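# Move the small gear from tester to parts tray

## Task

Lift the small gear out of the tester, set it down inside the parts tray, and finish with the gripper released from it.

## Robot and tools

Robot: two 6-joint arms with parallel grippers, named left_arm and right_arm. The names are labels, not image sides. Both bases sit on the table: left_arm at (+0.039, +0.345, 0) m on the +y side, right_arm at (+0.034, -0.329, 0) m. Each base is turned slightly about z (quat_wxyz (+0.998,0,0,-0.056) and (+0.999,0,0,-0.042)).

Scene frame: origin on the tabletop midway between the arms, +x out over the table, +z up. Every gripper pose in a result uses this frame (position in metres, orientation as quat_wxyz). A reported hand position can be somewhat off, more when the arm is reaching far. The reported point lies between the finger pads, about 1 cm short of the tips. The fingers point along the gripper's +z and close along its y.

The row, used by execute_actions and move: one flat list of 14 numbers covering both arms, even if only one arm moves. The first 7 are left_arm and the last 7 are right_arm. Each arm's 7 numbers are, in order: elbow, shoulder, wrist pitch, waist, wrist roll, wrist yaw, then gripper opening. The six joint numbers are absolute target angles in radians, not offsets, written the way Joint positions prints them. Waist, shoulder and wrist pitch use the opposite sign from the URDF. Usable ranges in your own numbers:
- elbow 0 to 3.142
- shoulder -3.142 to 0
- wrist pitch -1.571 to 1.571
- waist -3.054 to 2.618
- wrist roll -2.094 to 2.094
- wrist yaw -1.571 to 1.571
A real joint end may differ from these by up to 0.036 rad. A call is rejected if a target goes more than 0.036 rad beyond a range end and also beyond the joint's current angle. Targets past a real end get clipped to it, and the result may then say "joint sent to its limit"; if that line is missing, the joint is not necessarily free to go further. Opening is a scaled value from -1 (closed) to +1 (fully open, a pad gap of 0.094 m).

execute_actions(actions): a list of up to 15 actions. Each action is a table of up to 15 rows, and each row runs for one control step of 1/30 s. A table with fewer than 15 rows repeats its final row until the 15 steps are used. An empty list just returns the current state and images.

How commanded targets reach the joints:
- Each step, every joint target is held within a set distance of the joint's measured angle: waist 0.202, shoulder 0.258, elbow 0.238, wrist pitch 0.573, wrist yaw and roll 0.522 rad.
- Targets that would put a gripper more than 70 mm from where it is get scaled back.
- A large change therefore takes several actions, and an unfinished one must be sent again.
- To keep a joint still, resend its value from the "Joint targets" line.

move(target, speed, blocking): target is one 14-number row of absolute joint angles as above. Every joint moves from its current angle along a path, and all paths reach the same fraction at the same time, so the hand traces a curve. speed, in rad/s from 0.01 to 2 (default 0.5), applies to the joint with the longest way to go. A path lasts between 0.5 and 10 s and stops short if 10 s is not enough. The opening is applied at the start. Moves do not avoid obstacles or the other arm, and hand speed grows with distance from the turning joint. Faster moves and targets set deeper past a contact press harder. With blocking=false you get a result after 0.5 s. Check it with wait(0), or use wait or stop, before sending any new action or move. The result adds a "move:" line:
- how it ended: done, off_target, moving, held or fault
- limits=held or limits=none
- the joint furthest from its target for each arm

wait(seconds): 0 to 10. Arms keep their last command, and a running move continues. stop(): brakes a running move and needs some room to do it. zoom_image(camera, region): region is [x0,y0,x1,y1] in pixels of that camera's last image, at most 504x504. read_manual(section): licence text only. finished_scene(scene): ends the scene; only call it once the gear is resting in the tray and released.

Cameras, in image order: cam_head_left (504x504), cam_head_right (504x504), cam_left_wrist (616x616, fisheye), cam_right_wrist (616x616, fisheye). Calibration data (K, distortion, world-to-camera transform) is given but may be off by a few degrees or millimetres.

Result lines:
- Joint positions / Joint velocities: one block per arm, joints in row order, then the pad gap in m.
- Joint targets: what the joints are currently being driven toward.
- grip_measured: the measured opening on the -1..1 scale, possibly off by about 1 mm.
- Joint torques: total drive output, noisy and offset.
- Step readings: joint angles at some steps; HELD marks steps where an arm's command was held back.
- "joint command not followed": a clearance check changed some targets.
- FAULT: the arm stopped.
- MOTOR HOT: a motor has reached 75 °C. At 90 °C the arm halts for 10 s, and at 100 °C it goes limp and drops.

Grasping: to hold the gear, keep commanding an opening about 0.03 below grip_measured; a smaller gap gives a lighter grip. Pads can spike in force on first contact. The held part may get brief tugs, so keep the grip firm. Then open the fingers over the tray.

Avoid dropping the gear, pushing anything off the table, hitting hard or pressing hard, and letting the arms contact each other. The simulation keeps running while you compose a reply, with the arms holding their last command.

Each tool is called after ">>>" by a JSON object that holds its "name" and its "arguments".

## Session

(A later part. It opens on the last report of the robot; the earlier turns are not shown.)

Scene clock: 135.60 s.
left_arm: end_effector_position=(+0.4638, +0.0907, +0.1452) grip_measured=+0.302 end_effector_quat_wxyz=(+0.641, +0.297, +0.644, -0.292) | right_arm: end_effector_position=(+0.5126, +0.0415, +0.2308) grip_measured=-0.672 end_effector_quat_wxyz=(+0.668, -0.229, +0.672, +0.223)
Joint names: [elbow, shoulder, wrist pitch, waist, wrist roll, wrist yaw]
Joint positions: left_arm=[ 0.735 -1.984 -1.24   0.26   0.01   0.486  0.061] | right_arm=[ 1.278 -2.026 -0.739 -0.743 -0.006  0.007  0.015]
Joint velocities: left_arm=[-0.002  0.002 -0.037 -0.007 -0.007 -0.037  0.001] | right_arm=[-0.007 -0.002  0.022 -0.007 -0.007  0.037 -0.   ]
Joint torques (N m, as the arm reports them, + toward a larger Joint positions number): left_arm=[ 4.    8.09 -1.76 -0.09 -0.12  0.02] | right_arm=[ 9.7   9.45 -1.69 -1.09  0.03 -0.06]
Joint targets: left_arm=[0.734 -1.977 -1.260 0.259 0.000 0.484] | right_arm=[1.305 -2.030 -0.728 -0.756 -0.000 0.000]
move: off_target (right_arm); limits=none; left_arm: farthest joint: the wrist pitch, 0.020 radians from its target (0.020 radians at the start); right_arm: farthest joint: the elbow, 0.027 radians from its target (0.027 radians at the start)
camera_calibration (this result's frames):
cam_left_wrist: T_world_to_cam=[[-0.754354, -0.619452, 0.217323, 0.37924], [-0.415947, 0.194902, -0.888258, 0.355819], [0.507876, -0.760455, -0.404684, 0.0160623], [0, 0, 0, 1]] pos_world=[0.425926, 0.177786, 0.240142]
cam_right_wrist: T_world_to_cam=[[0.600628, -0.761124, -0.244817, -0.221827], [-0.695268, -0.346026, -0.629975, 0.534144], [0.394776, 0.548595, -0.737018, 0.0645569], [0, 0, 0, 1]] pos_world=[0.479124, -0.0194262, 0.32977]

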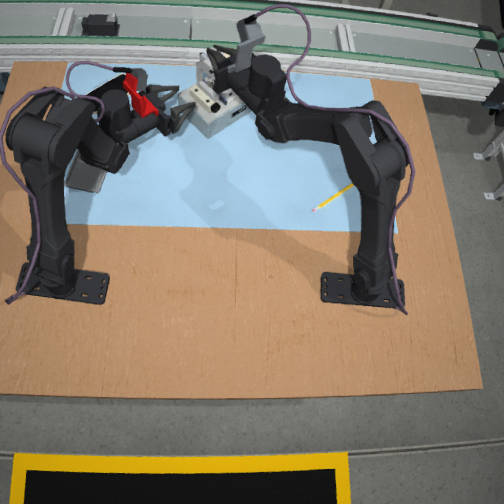

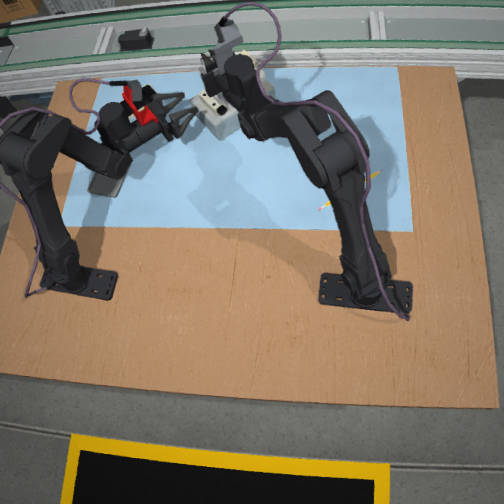

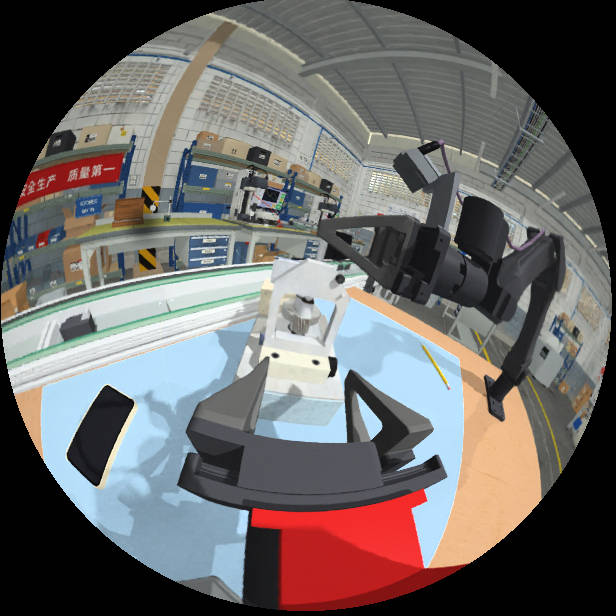

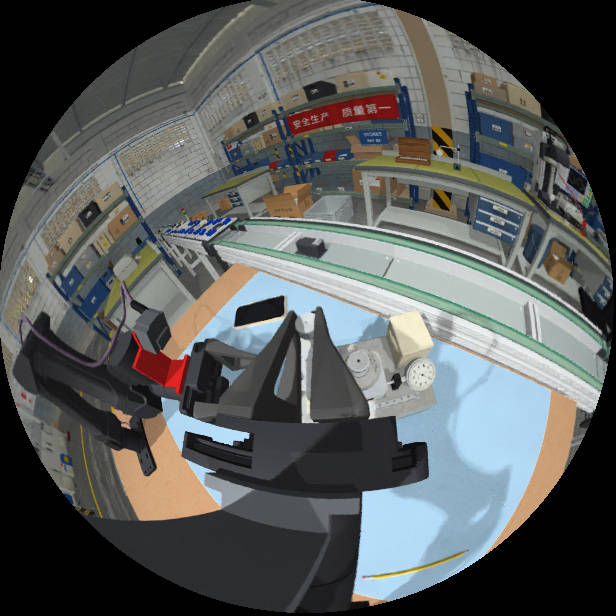

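>>> {"name": "move", "arguments": {"target": [0.88,-2.052,-1.205,0.29,-0.01,0.452,-0.45, 1.305,-2.03,-0.728,-0.756,0,0,-0.705], "speed": 0.2}}

>>> {"name": "zoom_image", "arguments": {"camera": "cam_left_wrist", "region": [230, 250, 390, 410]}}

>>> {"name": "zoom_image", "arguments": {"camera": "cam_right_wrist", "region": [170, 270, 330, 430]}}

Scene clock: 144.70 s.
left_arm: end_effector_position=(+0.4867, +0.0740, +0.1502) grip_measured=-0.448 end_effector_quat_wxyz=(+0.649, +0.293, +0.639, -0.293) | right_arm: end_effector_position=(+0.5126, +0.0415, +0.2308) grip_measured=-0.690 end_effector_quat_wxyz=(+0.668, -0.229, +0.672, +0.223)
Joint names: [elbow, shoulder, wrist pitch, waist, wrist roll, wrist yaw]
Joint positions: left_arm=[ 0.855 -2.05  -1.21   0.283  0.     0.458  0.026] | right_arm=[ 1.278 -2.026 -0.739 -0.743 -0.006  0.007  0.015]
Joint velocities: left_arm=[-0.012 -0.007 -0.007 -0.007  0.007  0.037 -0.001] | right_arm=[-0.002  0.017  0.051  0.002 -0.066 -0.051 -0.001]
Joint torques (N m, as the arm reports them, + toward a larger Joint positions number): left_arm=[ 6.33  8.14 -1.54  0.71 -0.12 -0.02] | right_arm=[ 9.73  9.39 -1.71 -1.    0.06 -0.07]
Joint targets: left_arm=[0.880 -2.052 -1.205 0.290 -0.010 0.452] | right_arm=[1.305 -2.030 -0.728 -0.756 -0.000 -0.000]
move: off_target (left_arm, right_arm); limits=none; left_arm: farthest joint: the elbow, 0.025 radians from its target (0.145 radians at the start); right_arm: farthest joint: the elbow, 0.027 radians from its target (0.027 radians at the start)
camera_calibration (this result's frames):
cam_left_wrist: T_world_to_cam=[[-0.754089, -0.620233, 0.216012, 0.385178], [-0.404461, 0.179422, -0.896783, 0.369934], [0.517457, -0.763622, -0.38616, -0.0133989], [0, 0, 0, 1]] pos_world=[0.447015, 0.162294, 0.243373]
cam_right_wrist: T_world_to_cam=[[0.600628, -0.761124, -0.244817, -0.221827], [-0.695268, -0.346026, -0.629975, 0.534144], [0.394776, 0.548595, -0.737018, 0.0645569], [0, 0, 0, 1]] pos_world=[0.479124, -0.0194262, 0.32977]

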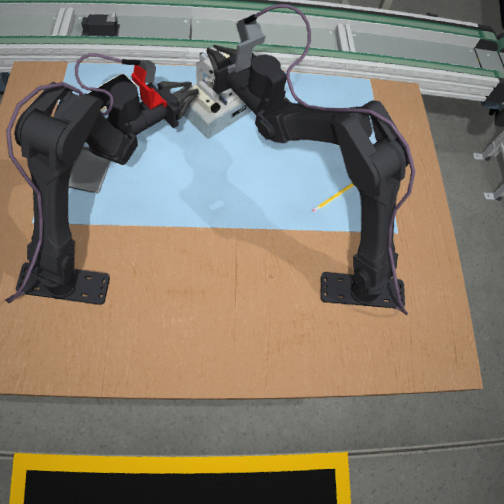

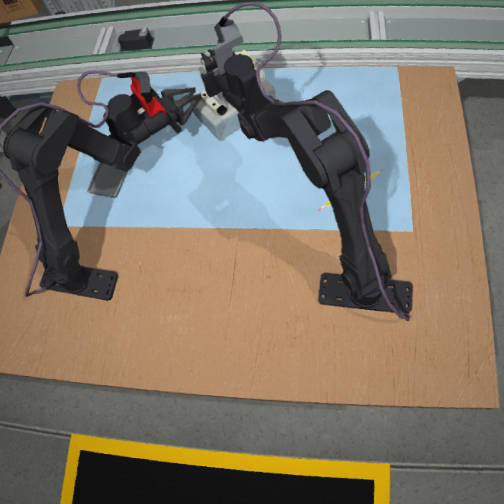

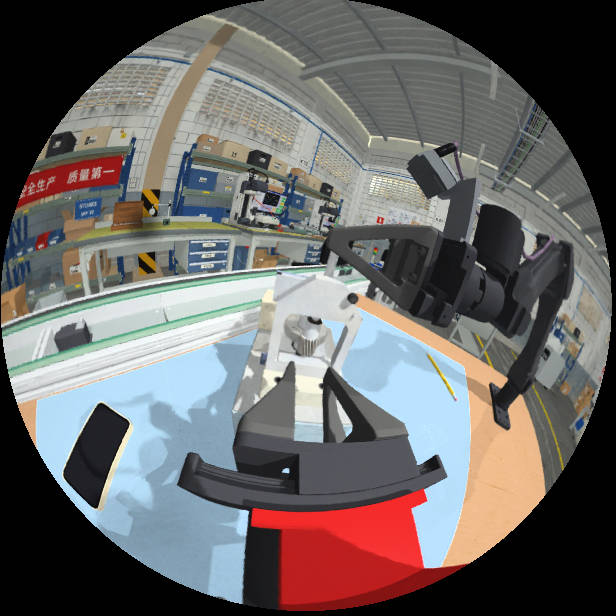

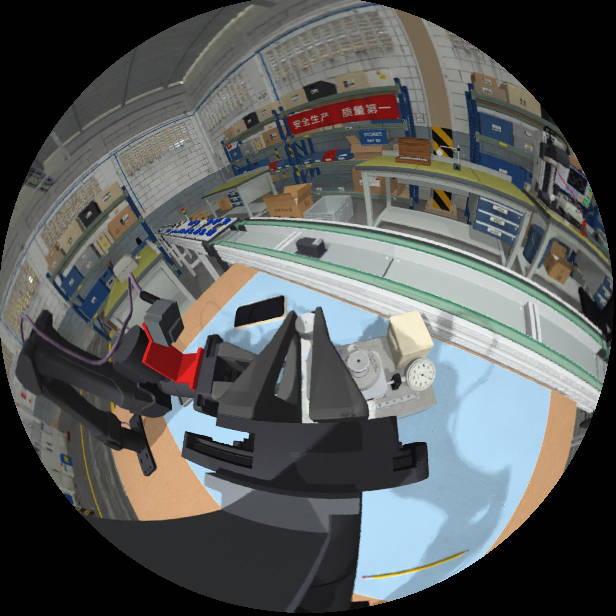

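Region (230, 250, 390, 410) of cam_left_wrist's 616x616 image, scaled by 3.150, with more detail than that image has.

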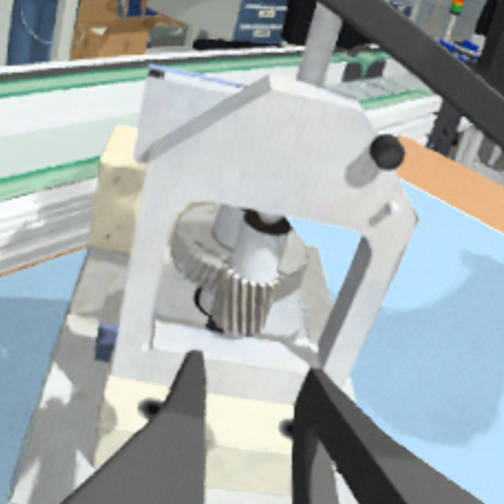

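Region (170, 270, 330, 430) of cam_right_wrist's 616x616 image, scaled by 3.150, with more detail than that image has.

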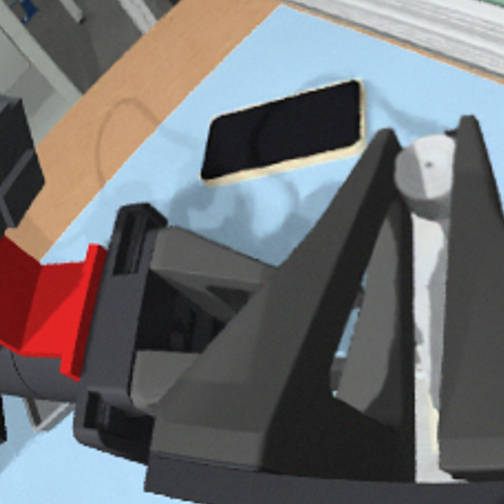

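>>> {"name": "move", "arguments": {"target": [0.985,-2.134,-1.165,0.322,-0.01,0.422,-0.45, 1.305,-2.03,-0.728,-0.756,0,0,-0.72], "speed": 0.1}}

>>> {"name": "zoom_image", "arguments": {"camera": "cam_left_wrist", "region": [230, 250, 390, 410]}}

>>> {"name": "zoom_image", "arguments": {"camera": "cam_head_left", "region": [160, 50, 250, 140]}}

Scene clock: 171.97 s.
left_arm: end_effector_position=(+0.5029, +0.0534, +0.1379) grip_measured=-0.448 end_effector_quat_wxyz=(+0.641, +0.294, +0.645, -0.294) | right_arm: end_effector_position=(+0.5126, +0.0415, +0.2308) grip_measured=-0.699 end_effector_quat_wxyz=(+0.668, -0.229, +0.672, +0.223)
Joint names: [elbow, shoulder, wrist pitch, waist, wrist roll, wrist yaw]
Joint positions: left_arm=[ 0.959 -2.133 -1.17   0.315 -0.     0.429  0.026] | right_arm=[ 1.278 -2.026 -0.739 -0.743 -0.006  0.007  0.014]
Joint velocities: left_arm=[-0.017  0.012 -0.022  0.007 -0.022  0.022  0.   ] | right_arm=[-0.002  0.017  0.051 -0.002 -0.066 -0.037 -0.   ]
Joint torques (N m, as the arm reports them, + toward a larger Joint positions number): left_arm=[ 6.51  8.92 -1.56  0.7  -0.13  0.01] | right_arm=[ 9.64  9.39 -1.71 -0.94  0.06 -0.08]
Joint targets: left_arm=[0.985 -2.134 -1.165 0.322 -0.010 0.422] | right_arm=[1.305 -2.030 -0.728 -0.756 0.000 0.000]
move: off_target (left_arm, right_arm); limits=none; left_arm: farthest joint: the elbow, 0.026 radians from its target (0.130 radians at the start); right_arm: farthest joint: the elbow, 0.027 radians from its target (0.027 radians at the start)
camera_calibration (this result's frames):
cam_left_wrist: T_world_to_cam=[[-0.751736, -0.619855, 0.225104, 0.384825], [-0.420188, 0.18713, -0.887933, 0.375365], [0.508266, -0.762077, -0.401128, -0.035692], [0, 0, 0, 1]] pos_world=[0.465152, 0.141094, 0.232356]
cam_right_wrist: T_world_to_cam=[[0.600628, -0.761124, -0.244817, -0.221827], [-0.695268, -0.346026, -0.629975, 0.534144], [0.394776, 0.548595, -0.737018, 0.0645569], [0, 0, 0, 1]] pos_world=[0.479124, -0.0194262, 0.32977]

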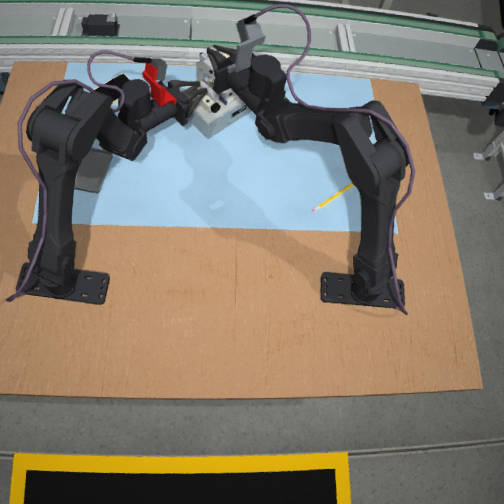

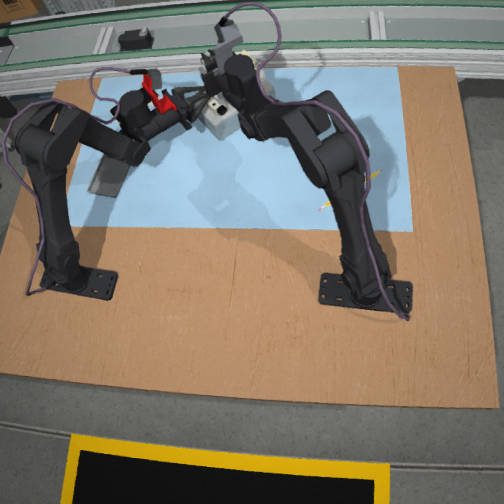

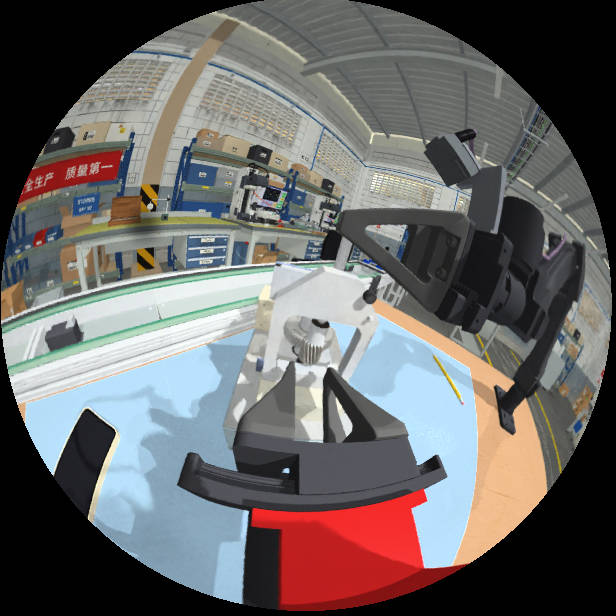

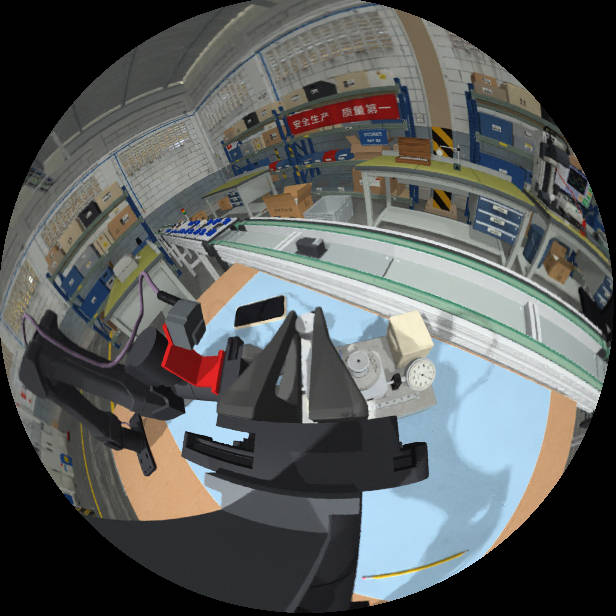

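Region (230, 250, 390, 410) of cam_left_wrist's 616x616 image, scaled by 3.150, with more detail than that image has.

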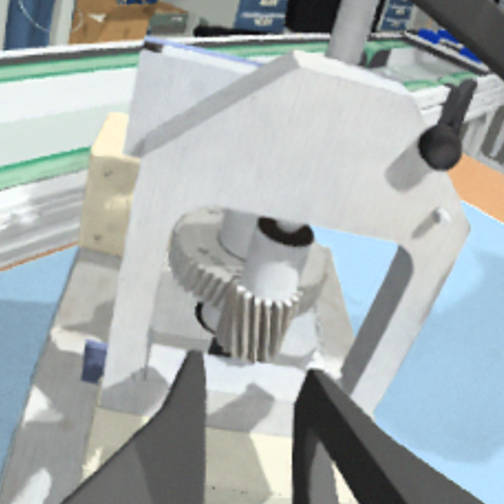

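Region (160, 50, 250, 140) of cam_head_left's 504x504 image, scaled by 5.600, with more detail than that image has.

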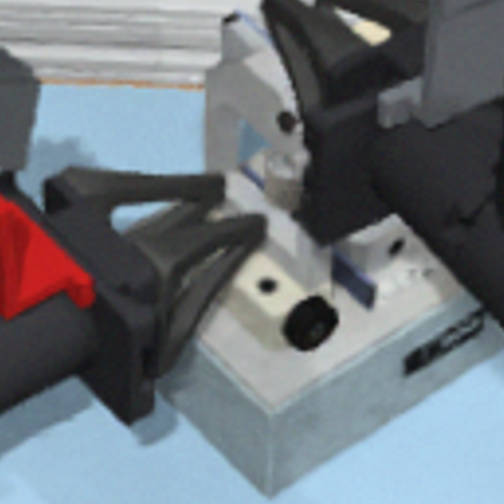

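>>> {"name": "move", "arguments": {"target": [1.061,-2.169,-1.13,0.344,-0.01,0.399,-0.45, 1.305,-2.03,-0.728,-0.756,0,0,-0.72], "speed": 0.08}}

>>> {"name": "zoom_image", "arguments": {"camera": "cam_left_wrist", "region": [230, 250, 390, 410]}}

>>> {"name": "zoom_image", "arguments": {"camera": "cam_head_left", "region": [170, 50, 240, 120]}}

Scene clock: 185.10 s.
left_arm: end_effector_position=(+0.5141, +0.0393, +0.1405) grip_measured=-0.448 end_effector_quat_wxyz=(+0.644, +0.293, +0.643, -0.293) | right_arm: end_effector_position=(+0.5126, +0.0415, +0.2308) grip_measured=-0.699 end_effector_quat_wxyz=(+0.668, -0.229, +0.672, +0.223)
Joint names: [elbow, shoulder, wrist pitch, waist, wrist roll, wrist yaw]
Joint positions: left_arm=[ 1.035 -2.169 -1.135  0.336 -0.     0.405  0.026] | right_arm=[ 1.278 -2.026 -0.739 -0.743 -0.006  0.007  0.014]
Joint velocities: left_arm=[ 0.002 -0.012 -0.051  0.012 -0.051  0.022 -0.001] | right_arm=[-0.002 -0.002  0.007 -0.007 -0.081 -0.007  0.001]
Joint torques (N m, as the arm reports them, + toward a larger Joint positions number): left_arm=[ 6.65  9.32 -1.57  0.62 -0.13 -0.02] | right_arm=[ 9.82  9.34 -1.73 -0.97  0.02 -0.07]
Joint targets: left_arm=[1.061 -2.169 -1.130 0.344 -0.010 0.399] | right_arm=[1.305 -2.030 -0.728 -0.756 -0.000 -0.000]
move: off_target (left_arm, right_arm); limits=none; left_arm: farthest joint: the elbow, 0.026 radians from its target (0.102 radians at the start); right_arm: farthest joint: the elbow, 0.027 radians from its target (0.027 radians at the start)
camera_calibration (this result's frames):
cam_left_wrist: T_world_to_cam=[[-0.751871, -0.620682, 0.22236, 0.384411], [-0.415304, 0.183919, -0.890896, 0.383114], [0.512067, -0.762186, -0.396055, -0.0537369], [0, 0, 0, 1]] pos_world=[0.475653, 0.127178, 0.234554]
cam_right_wrist: T_world_to_cam=[[0.600628, -0.761124, -0.244817, -0.221827], [-0.695268, -0.346026, -0.629975, 0.534144], [0.394776, 0.548595, -0.737018, 0.0645569], [0, 0, 0, 1]] pos_world=[0.479124, -0.0194262, 0.32977]

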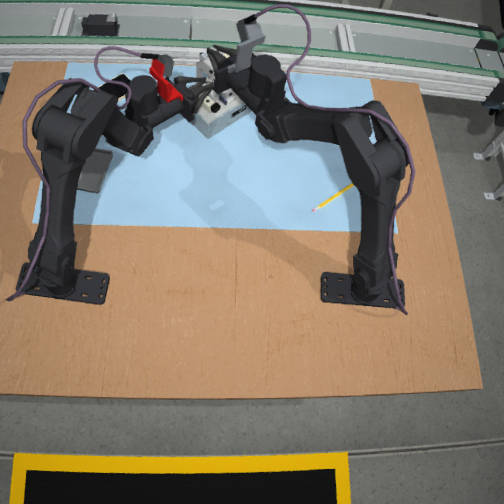

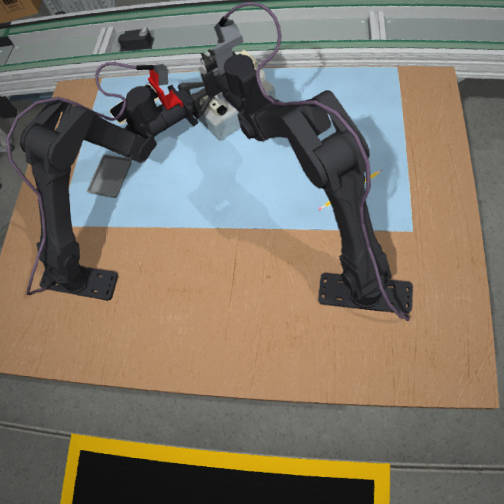

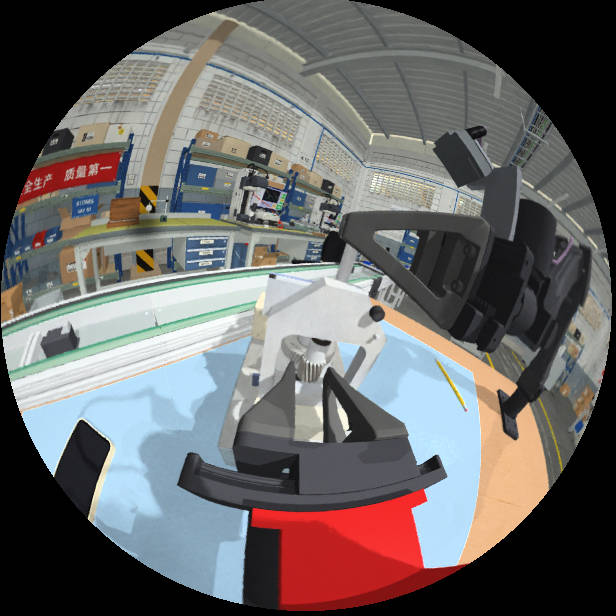

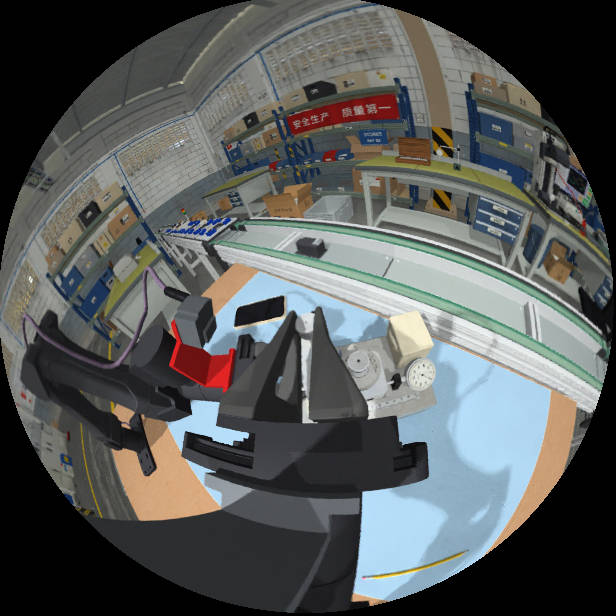

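Region (230, 250, 390, 410) of cam_left_wrist's 616x616 image, scaled by 3.150, with more detail than that image has.

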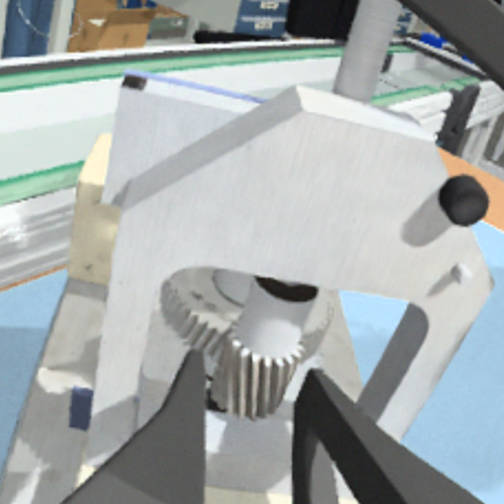

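Region (170, 50, 240, 120) of cam_head_left's 504x504 image, scaled by 7.200, with more detail than that image has.

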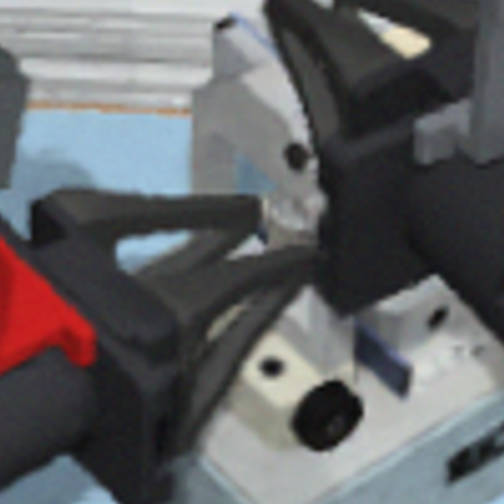

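>>> {"name": "move", "arguments": {"target": [1.061,-2.169,-1.13,0.344,-0.01,0.433,-0.42, 1.305,-2.03,-0.728,-0.756,0,0,-0.72], "speed": 0.08}}

>>> {"name": "zoom_image", "arguments": {"camera": "cam_left_wrist", "region": [230, 250, 390, 410]}}

Scene clock: 199.43 s.
left_arm: end_effector_position=(+0.5113, +0.0369, +0.1403) grip_measured=-0.422 end_effector_quat_wxyz=(+0.641, +0.300, +0.640, -0.300) | right_arm: end_effector_position=(+0.5126, +0.0415, +0.2308) grip_measured=-0.699 end_effector_quat_wxyz=(+0.668, -0.229, +0.672, +0.223)
Joint names: [elbow, shoulder, wrist pitch, waist, wrist roll, wrist yaw]
Joint positions: left_arm=[ 1.035 -2.169 -1.134  0.336 -0.     0.426  0.027] | right_arm=[ 1.278 -2.026 -0.739 -0.743 -0.006  0.007  0.014]
Joint velocities: left_arm=[0.007 0.007 0.037 0.007 0.007 0.022 0.001] | right_arm=[-0.002 -0.002  0.066 -0.007 -0.037 -0.007 -0.   ]
Joint torques (N m, as the arm reports them, + toward a larger Joint positions number): left_arm=[ 6.62  9.32 -1.54  0.7  -0.12  0.04] | right_arm=[ 9.63  9.31 -1.7  -0.99  0.08 -0.08]
Joint targets: left_arm=[1.061 -2.169 -1.130 0.344 -0.010 0.433] | right_arm=[1.305 -2.030 -0.728 -0.756 0.000 0.000]
move: off_target (left_arm, right_arm); limits=none; left_arm: farthest joint: the elbow, 0.026 radians from its target (0.026 radians at the start); right_arm: farthest joint: the elbow, 0.027 radians from its target (0.027 radians at the start)
camera_calibration (this result's frames):
cam_left_wrist: T_world_to_cam=[[-0.76427, -0.60518, 0.222822, 0.386594], [-0.412334, 0.1929, -0.890376, 0.38023], [0.495855, -0.772365, -0.396964, -0.0454358], [0, 0, 0, 1]] pos_world=[0.474773, 0.125519, 0.23437]
cam_right_wrist: T_world_to_cam=[[0.600628, -0.761124, -0.244817, -0.221827], [-0.695268, -0.346026, -0.629975, 0.534144], [0.394776, 0.548595, -0.737018, 0.0645569], [0, 0, 0, 1]] pos_world=[0.479124, -0.0194262, 0.32977]

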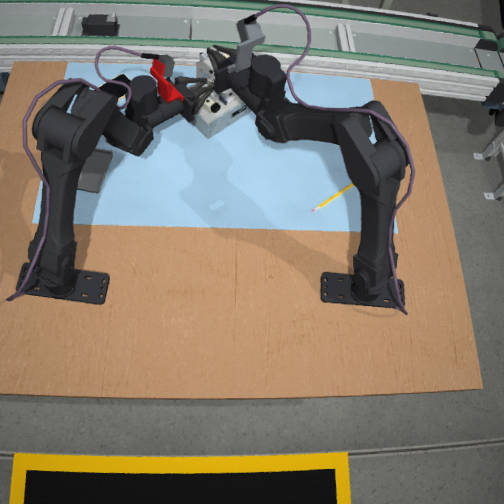

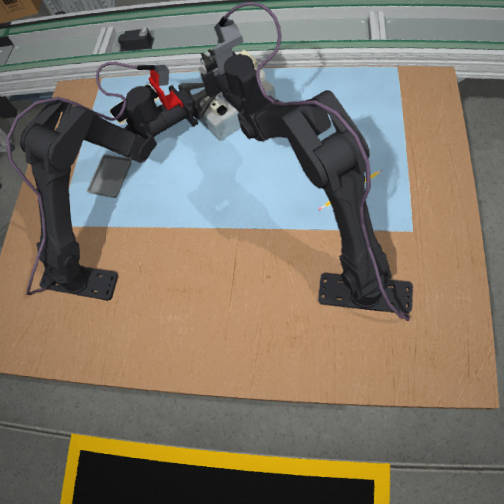

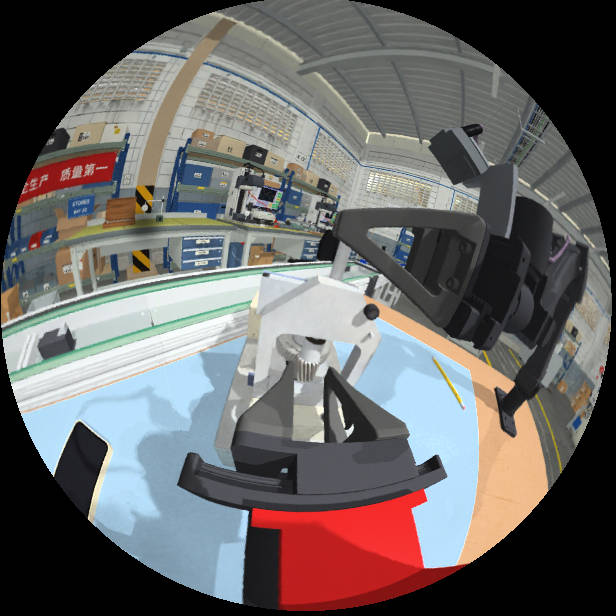

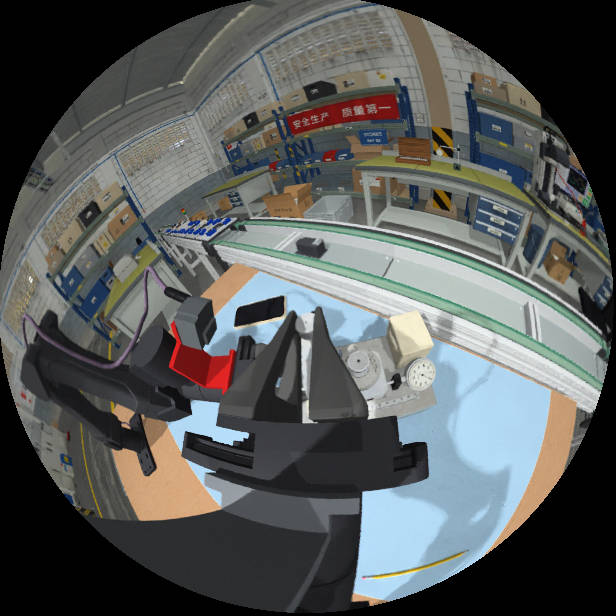

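Region (230, 250, 390, 410) of cam_left_wrist's 616x616 image, scaled by 3.150, with more detail than that image has.

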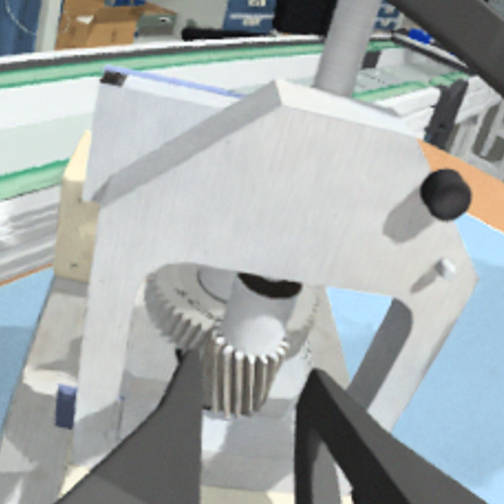

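>>> {"name": "move", "arguments": {"target": [1.111,-2.195,-1.106,0.357,-0.01,0.399,-0.42, 1.305,-2.03,-0.728,-0.756,0,0,-0.72], "speed": 0.05}}

>>> {"name": "zoom_image", "arguments": {"camera": "cam_left_wrist", "region": [230, 270, 390, 430]}}

>>> {"name": "zoom_image", "arguments": {"camera": "cam_head_left", "region": [170, 50, 240, 120]}}

Scene clock: 211.10 s.
left_arm: end_effector_position=(+0.5194, +0.0288, +0.1429) grip_measured=-0.422 end_effector_quat_wxyz=(+0.645, +0.297, +0.638, -0.297) | right_arm: end_effector_position=(+0.5126, +0.0415, +0.2308) grip_measured=-0.699 end_effector_quat_wxyz=(+0.668, -0.229, +0.672, +0.223)
Joint names: [elbow, shoulder, wrist pitch, waist, wrist roll, wrist yaw]
Joint positions: left_arm=[ 1.085 -2.193 -1.117  0.349 -0.     0.405  0.027] | right_arm=[ 1.278 -2.026 -0.739 -0.743 -0.006  0.007  0.014]
Joint velocities: left_arm=[-0.002  0.027  0.037  0.002  0.051 -0.051 -0.002] | right_arm=[-0.022  0.012 -0.007  0.002 -0.037  0.007 -0.001]
Joint torques (N m, as the arm reports them, + toward a larger Joint positions number): left_arm=[ 6.74  9.51 -1.48  0.72 -0.13 -0.03] | right_arm=[ 9.68  9.48 -1.7  -0.93  0.04 -0.06]
Joint targets: left_arm=[1.111 -2.195 -1.106 0.357 -0.010 0.399] | right_arm=[1.305 -2.030 -0.728 -0.756 -0.000 0.000]
move: off_target (left_arm, right_arm); limits=none; left_arm: farthest joint: the elbow, 0.026 radians from its target (0.076 radians at the start); right_arm: farthest joint: the elbow, 0.027 radians from its target (0.027 radians at the start)
camera_calibration (this result's frames):
cam_left_wrist: T_world_to_cam=[[-0.761208, -0.61038, 0.219086, 0.386382], [-0.406553, 0.185947, -0.894505, 0.38528], [0.50525, -0.769974, -0.389696, -0.060734], [0, 0, 0, 1]] pos_world=[0.48144, 0.117435, 0.236316]
cam_right_wrist: T_world_to_cam=[[0.600628, -0.761124, -0.244817, -0.221827], [-0.695268, -0.346026, -0.629975, 0.534144], [0.394776, 0.548595, -0.737018, 0.0645569], [0, 0, 0, 1]] pos_world=[0.479124, -0.0194262, 0.32977]

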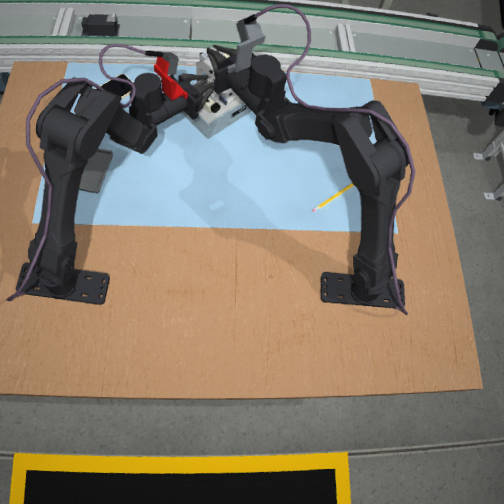

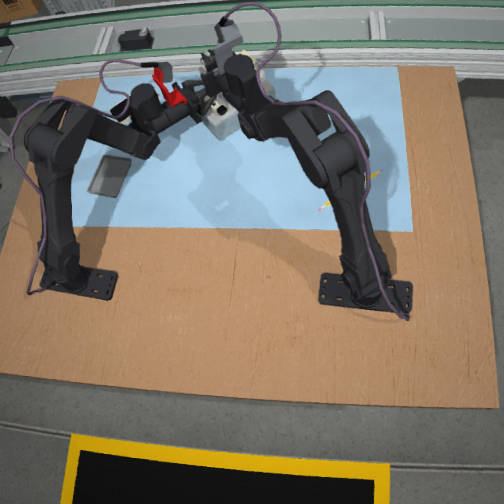

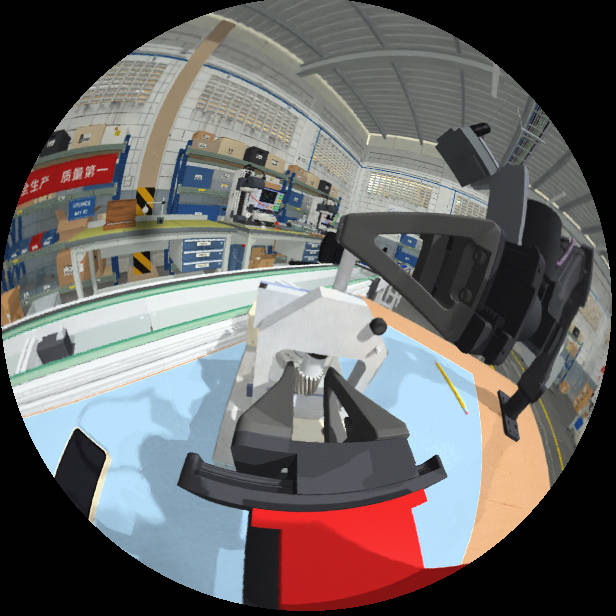

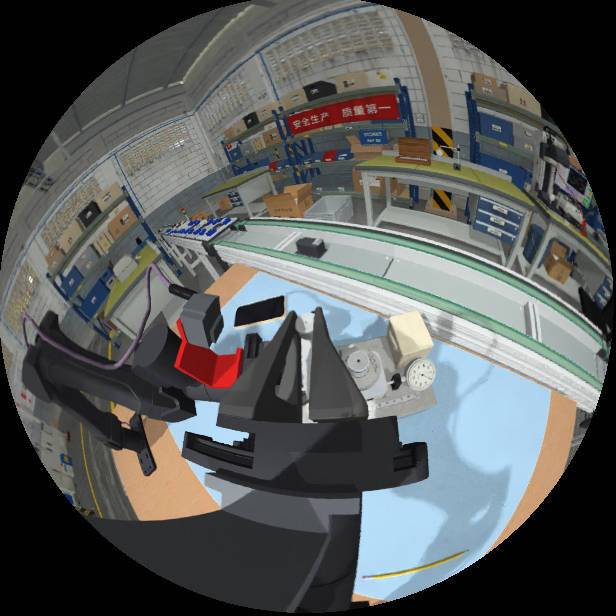

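Region (230, 270, 390, 430) of cam_left_wrist's 616x616 image, scaled by 3.150, with more detail than that image has.

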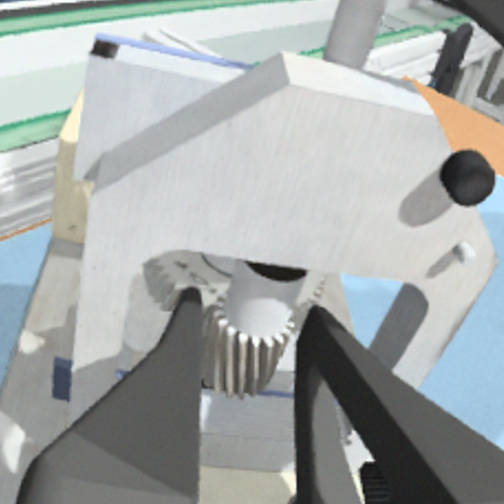

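Region (170, 50, 240, 120) of cam_head_left's 504x504 image, scaled by 7.200, with more detail than that image has.

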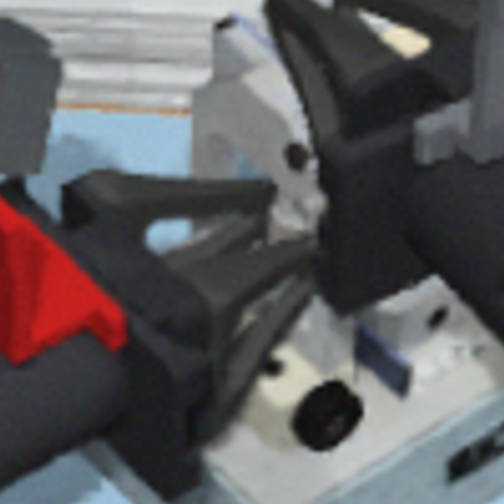

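>>> {"name": "move", "arguments": {"target": [1.111,-2.195,-1.09,0.357,-0.01,0.399,-0.42, 1.305,-2.03,-0.728,-0.756,0,0,-0.72], "speed": 0.05}}

>>> {"name": "move", "arguments": {"target": [1.111,-2.195,-1.09,0.357,-0.01,0.399,-0.64, 1.305,-2.03,-0.728,-0.756,0,0,-0.72]}}

>>> {"name": "zoom_image", "arguments": {"camera": "cam_left_wrist", "region": [250, 300, 370, 420]}}

Scene clock: 219.13 s.
left_arm: end_effector_position=(+0.5194, +0.0288, +0.1426) grip_measured=-0.422 end_effector_quat_wxyz=(+0.645, +0.297, +0.639, -0.297) | right_arm: end_effector_position=(+0.5126, +0.0415, +0.2308) grip_measured=-0.699 end_effector_quat_wxyz=(+0.668, -0.229, +0.672, +0.223)
Joint names: [elbow, shoulder, wrist pitch, waist, wrist roll, wrist yaw]
Joint positions: left_arm=[ 1.085 -2.193 -1.116  0.349 -0.     0.405  0.027] | right_arm=[ 1.278 -2.026 -0.739 -0.743 -0.006  0.007  0.014]
Joint velocities: left_arm=[-0.017 -0.002 -0.037 -0.007  0.007  0.022 -0.001] | right_arm=[ 0.002  0.017 -0.007 -0.002  0.007  0.037  0.   ]
Joint torques (N m, as the arm reports them, + toward a larger Joint positions number): left_arm=[ 6.74  9.49 -1.34  0.79 -0.13 -0.02] | right_arm=[ 9.75  9.39 -1.73 -1.06  0.06 -0.06]
Joint targets: left_arm=[1.111 -2.195 -1.090 0.357 -0.010 0.399] | right_arm=[1.305 -2.030 -0.728 -0.756 0.000 -0.000]
move: off_target (left_arm, right_arm); limits=none; left_arm: farthest joint: the elbow, 0.026 radians from its target (0.026 radians at the start); right_arm: farthest joint: the elbow, 0.027 radians from its target (0.027 radians at the start)
camera_calibration (this result's frames):
cam_left_wrist: T_world_to_cam=[[-0.760983, -0.610492, 0.219555, 0.386261], [-0.40747, 0.186402, -0.893993, 0.385431], [0.50485, -0.769775, -0.390606, -0.0605084], [0, 0, 0, 1]] pos_world=[0.481537, 0.117386, 0.236132]
cam_right_wrist: T_world_to_cam=[[0.600628, -0.761124, -0.244817, -0.221827], [-0.695268, -0.346026, -0.629975, 0.534144], [0.394776, 0.548595, -0.737018, 0.0645569], [0, 0, 0, 1]] pos_world=[0.479124, -0.0194262, 0.32977]

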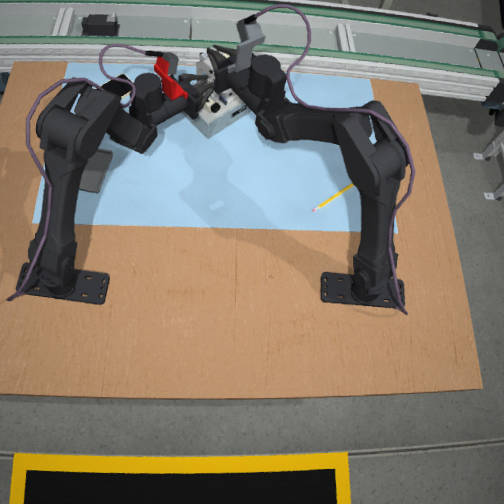

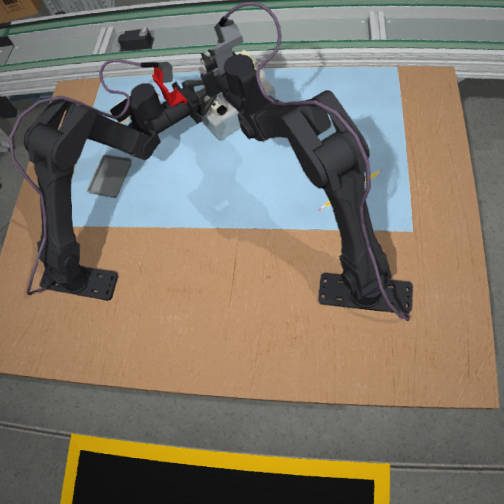

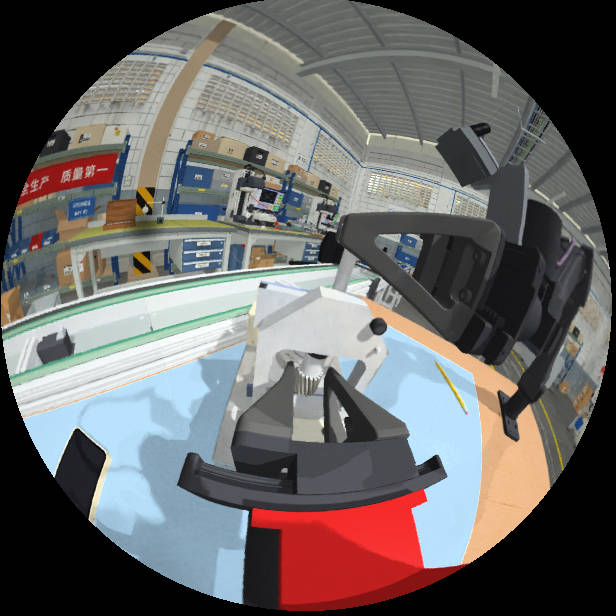

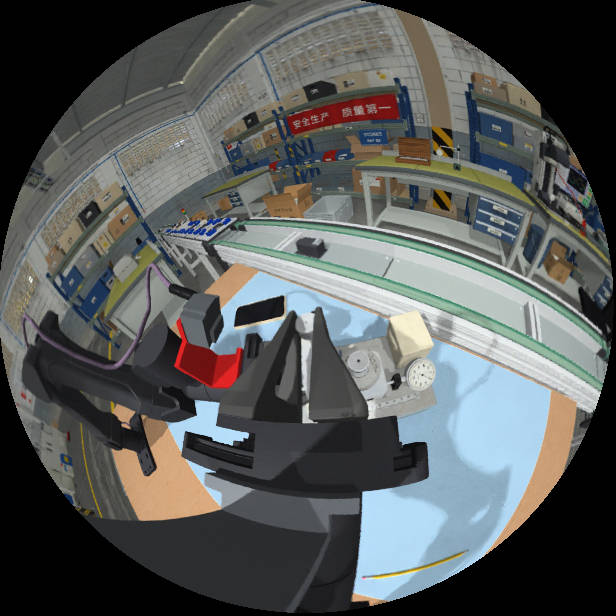

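Scene clock: 219.83 s.
left_arm: end_effector_position=(+0.5204, +0.0296, +0.1424) grip_measured=-0.626 end_effector_quat_wxyz=(+0.645, +0.295, +0.640, -0.295) | right_arm: end_effector_position=(+0.5126, +0.0415, +0.2308) grip_measured=-0.699 end_effector_quat_wxyz=(+0.668, -0.229, +0.672, +0.223)
Joint names: [elbow, shoulder, wrist pitch, waist, wrist roll, wrist yaw]
Joint positions: left_arm=[ 1.085 -2.193 -1.115  0.349 -0.     0.398  0.018] | right_arm=[ 1.278 -2.026 -0.739 -0.743 -0.006  0.007  0.014]
Joint velocities: left_arm=[-0.002  0.002 -0.022  0.002 -0.11   0.051 -0.001] | right_arm=[-0.022 -0.012 -0.022  0.002 -0.037 -0.066  0.   ]
Joint torques (N m, as the arm reports them, + toward a larger Joint positions number): left_arm=[ 6.75  9.48 -1.36  0.7  -0.12  0.03] | right_arm=[ 9.78  9.34 -1.71 -0.97  0.05 -0.08]
Joint targets: left_arm=[1.111 -2.195 -1.090 0.357 -0.010 0.399] | right_arm=[1.305 -2.030 -0.728 -0.756 -0.000 -0.000]
move: off_target (left_arm, right_arm); limits=none; left_arm: farthest joint: the elbow, 0.026 radians from its target (0.026 radians at the start); right_arm: farthest joint: the elbow, 0.027 radians from its target (0.027 radians at the start)
camera_calibration (this result's frames):
cam_left_wrist: T_world_to_cam=[[-0.756618, -0.615766, 0.219913, 0.385327], [-0.409373, 0.183858, -0.89365, 0.386523], [0.509847, -0.766177, -0.391189, -0.0630589], [0, 0, 0, 1]] pos_world=[0.481927, 0.117891, 0.23601]
cam_right_wrist: T_world_to_cam=[[0.600628, -0.761124, -0.244817, -0.221827], [-0.695268, -0.346026, -0.629975, 0.534144], [0.394776, 0.548595, -0.737018, 0.0645569], [0, 0, 0, 1]] pos_world=[0.479124, -0.0194262, 0.32977]

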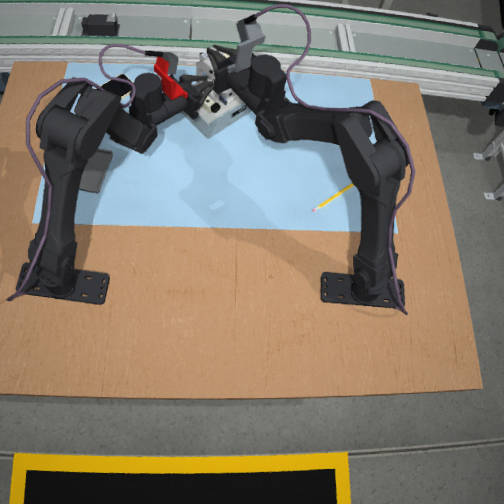

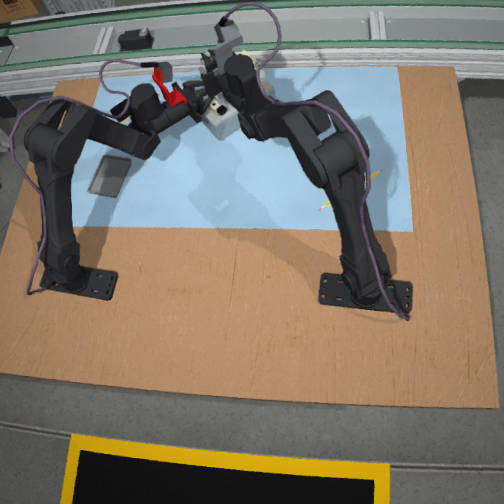

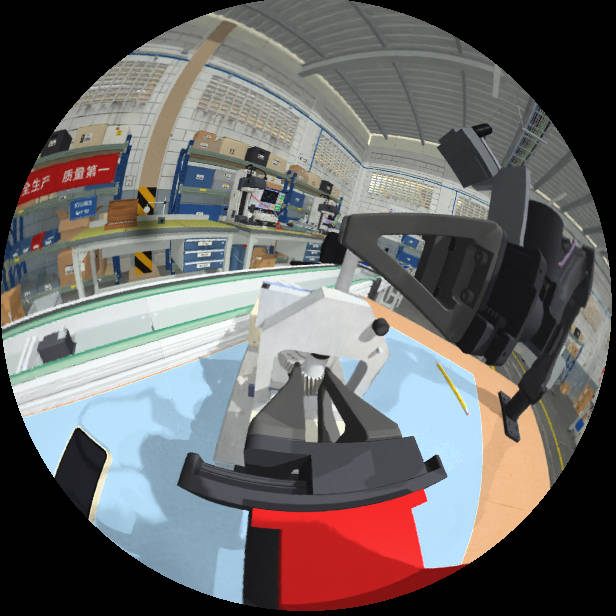

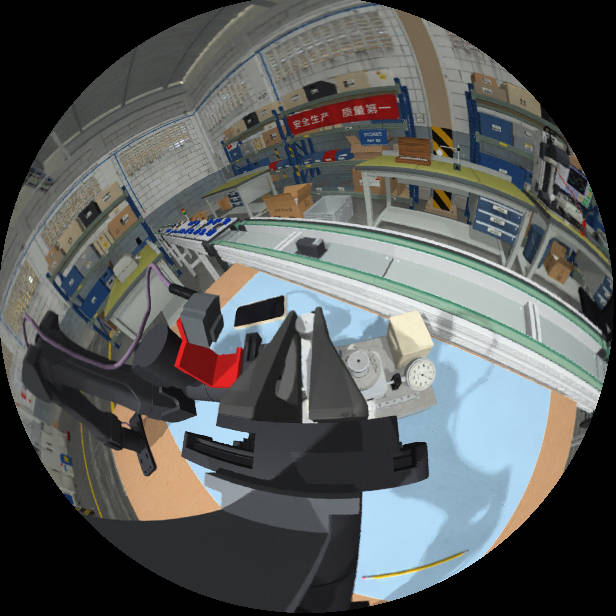

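Region (250, 300, 370, 420) of cam_left_wrist's 616x616 image, scaled by 4.200, with more detail than that image has.

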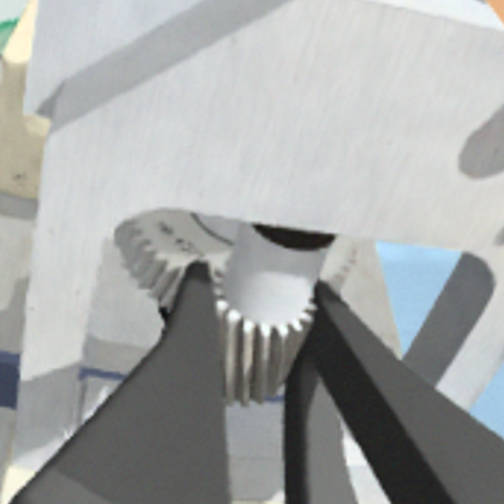

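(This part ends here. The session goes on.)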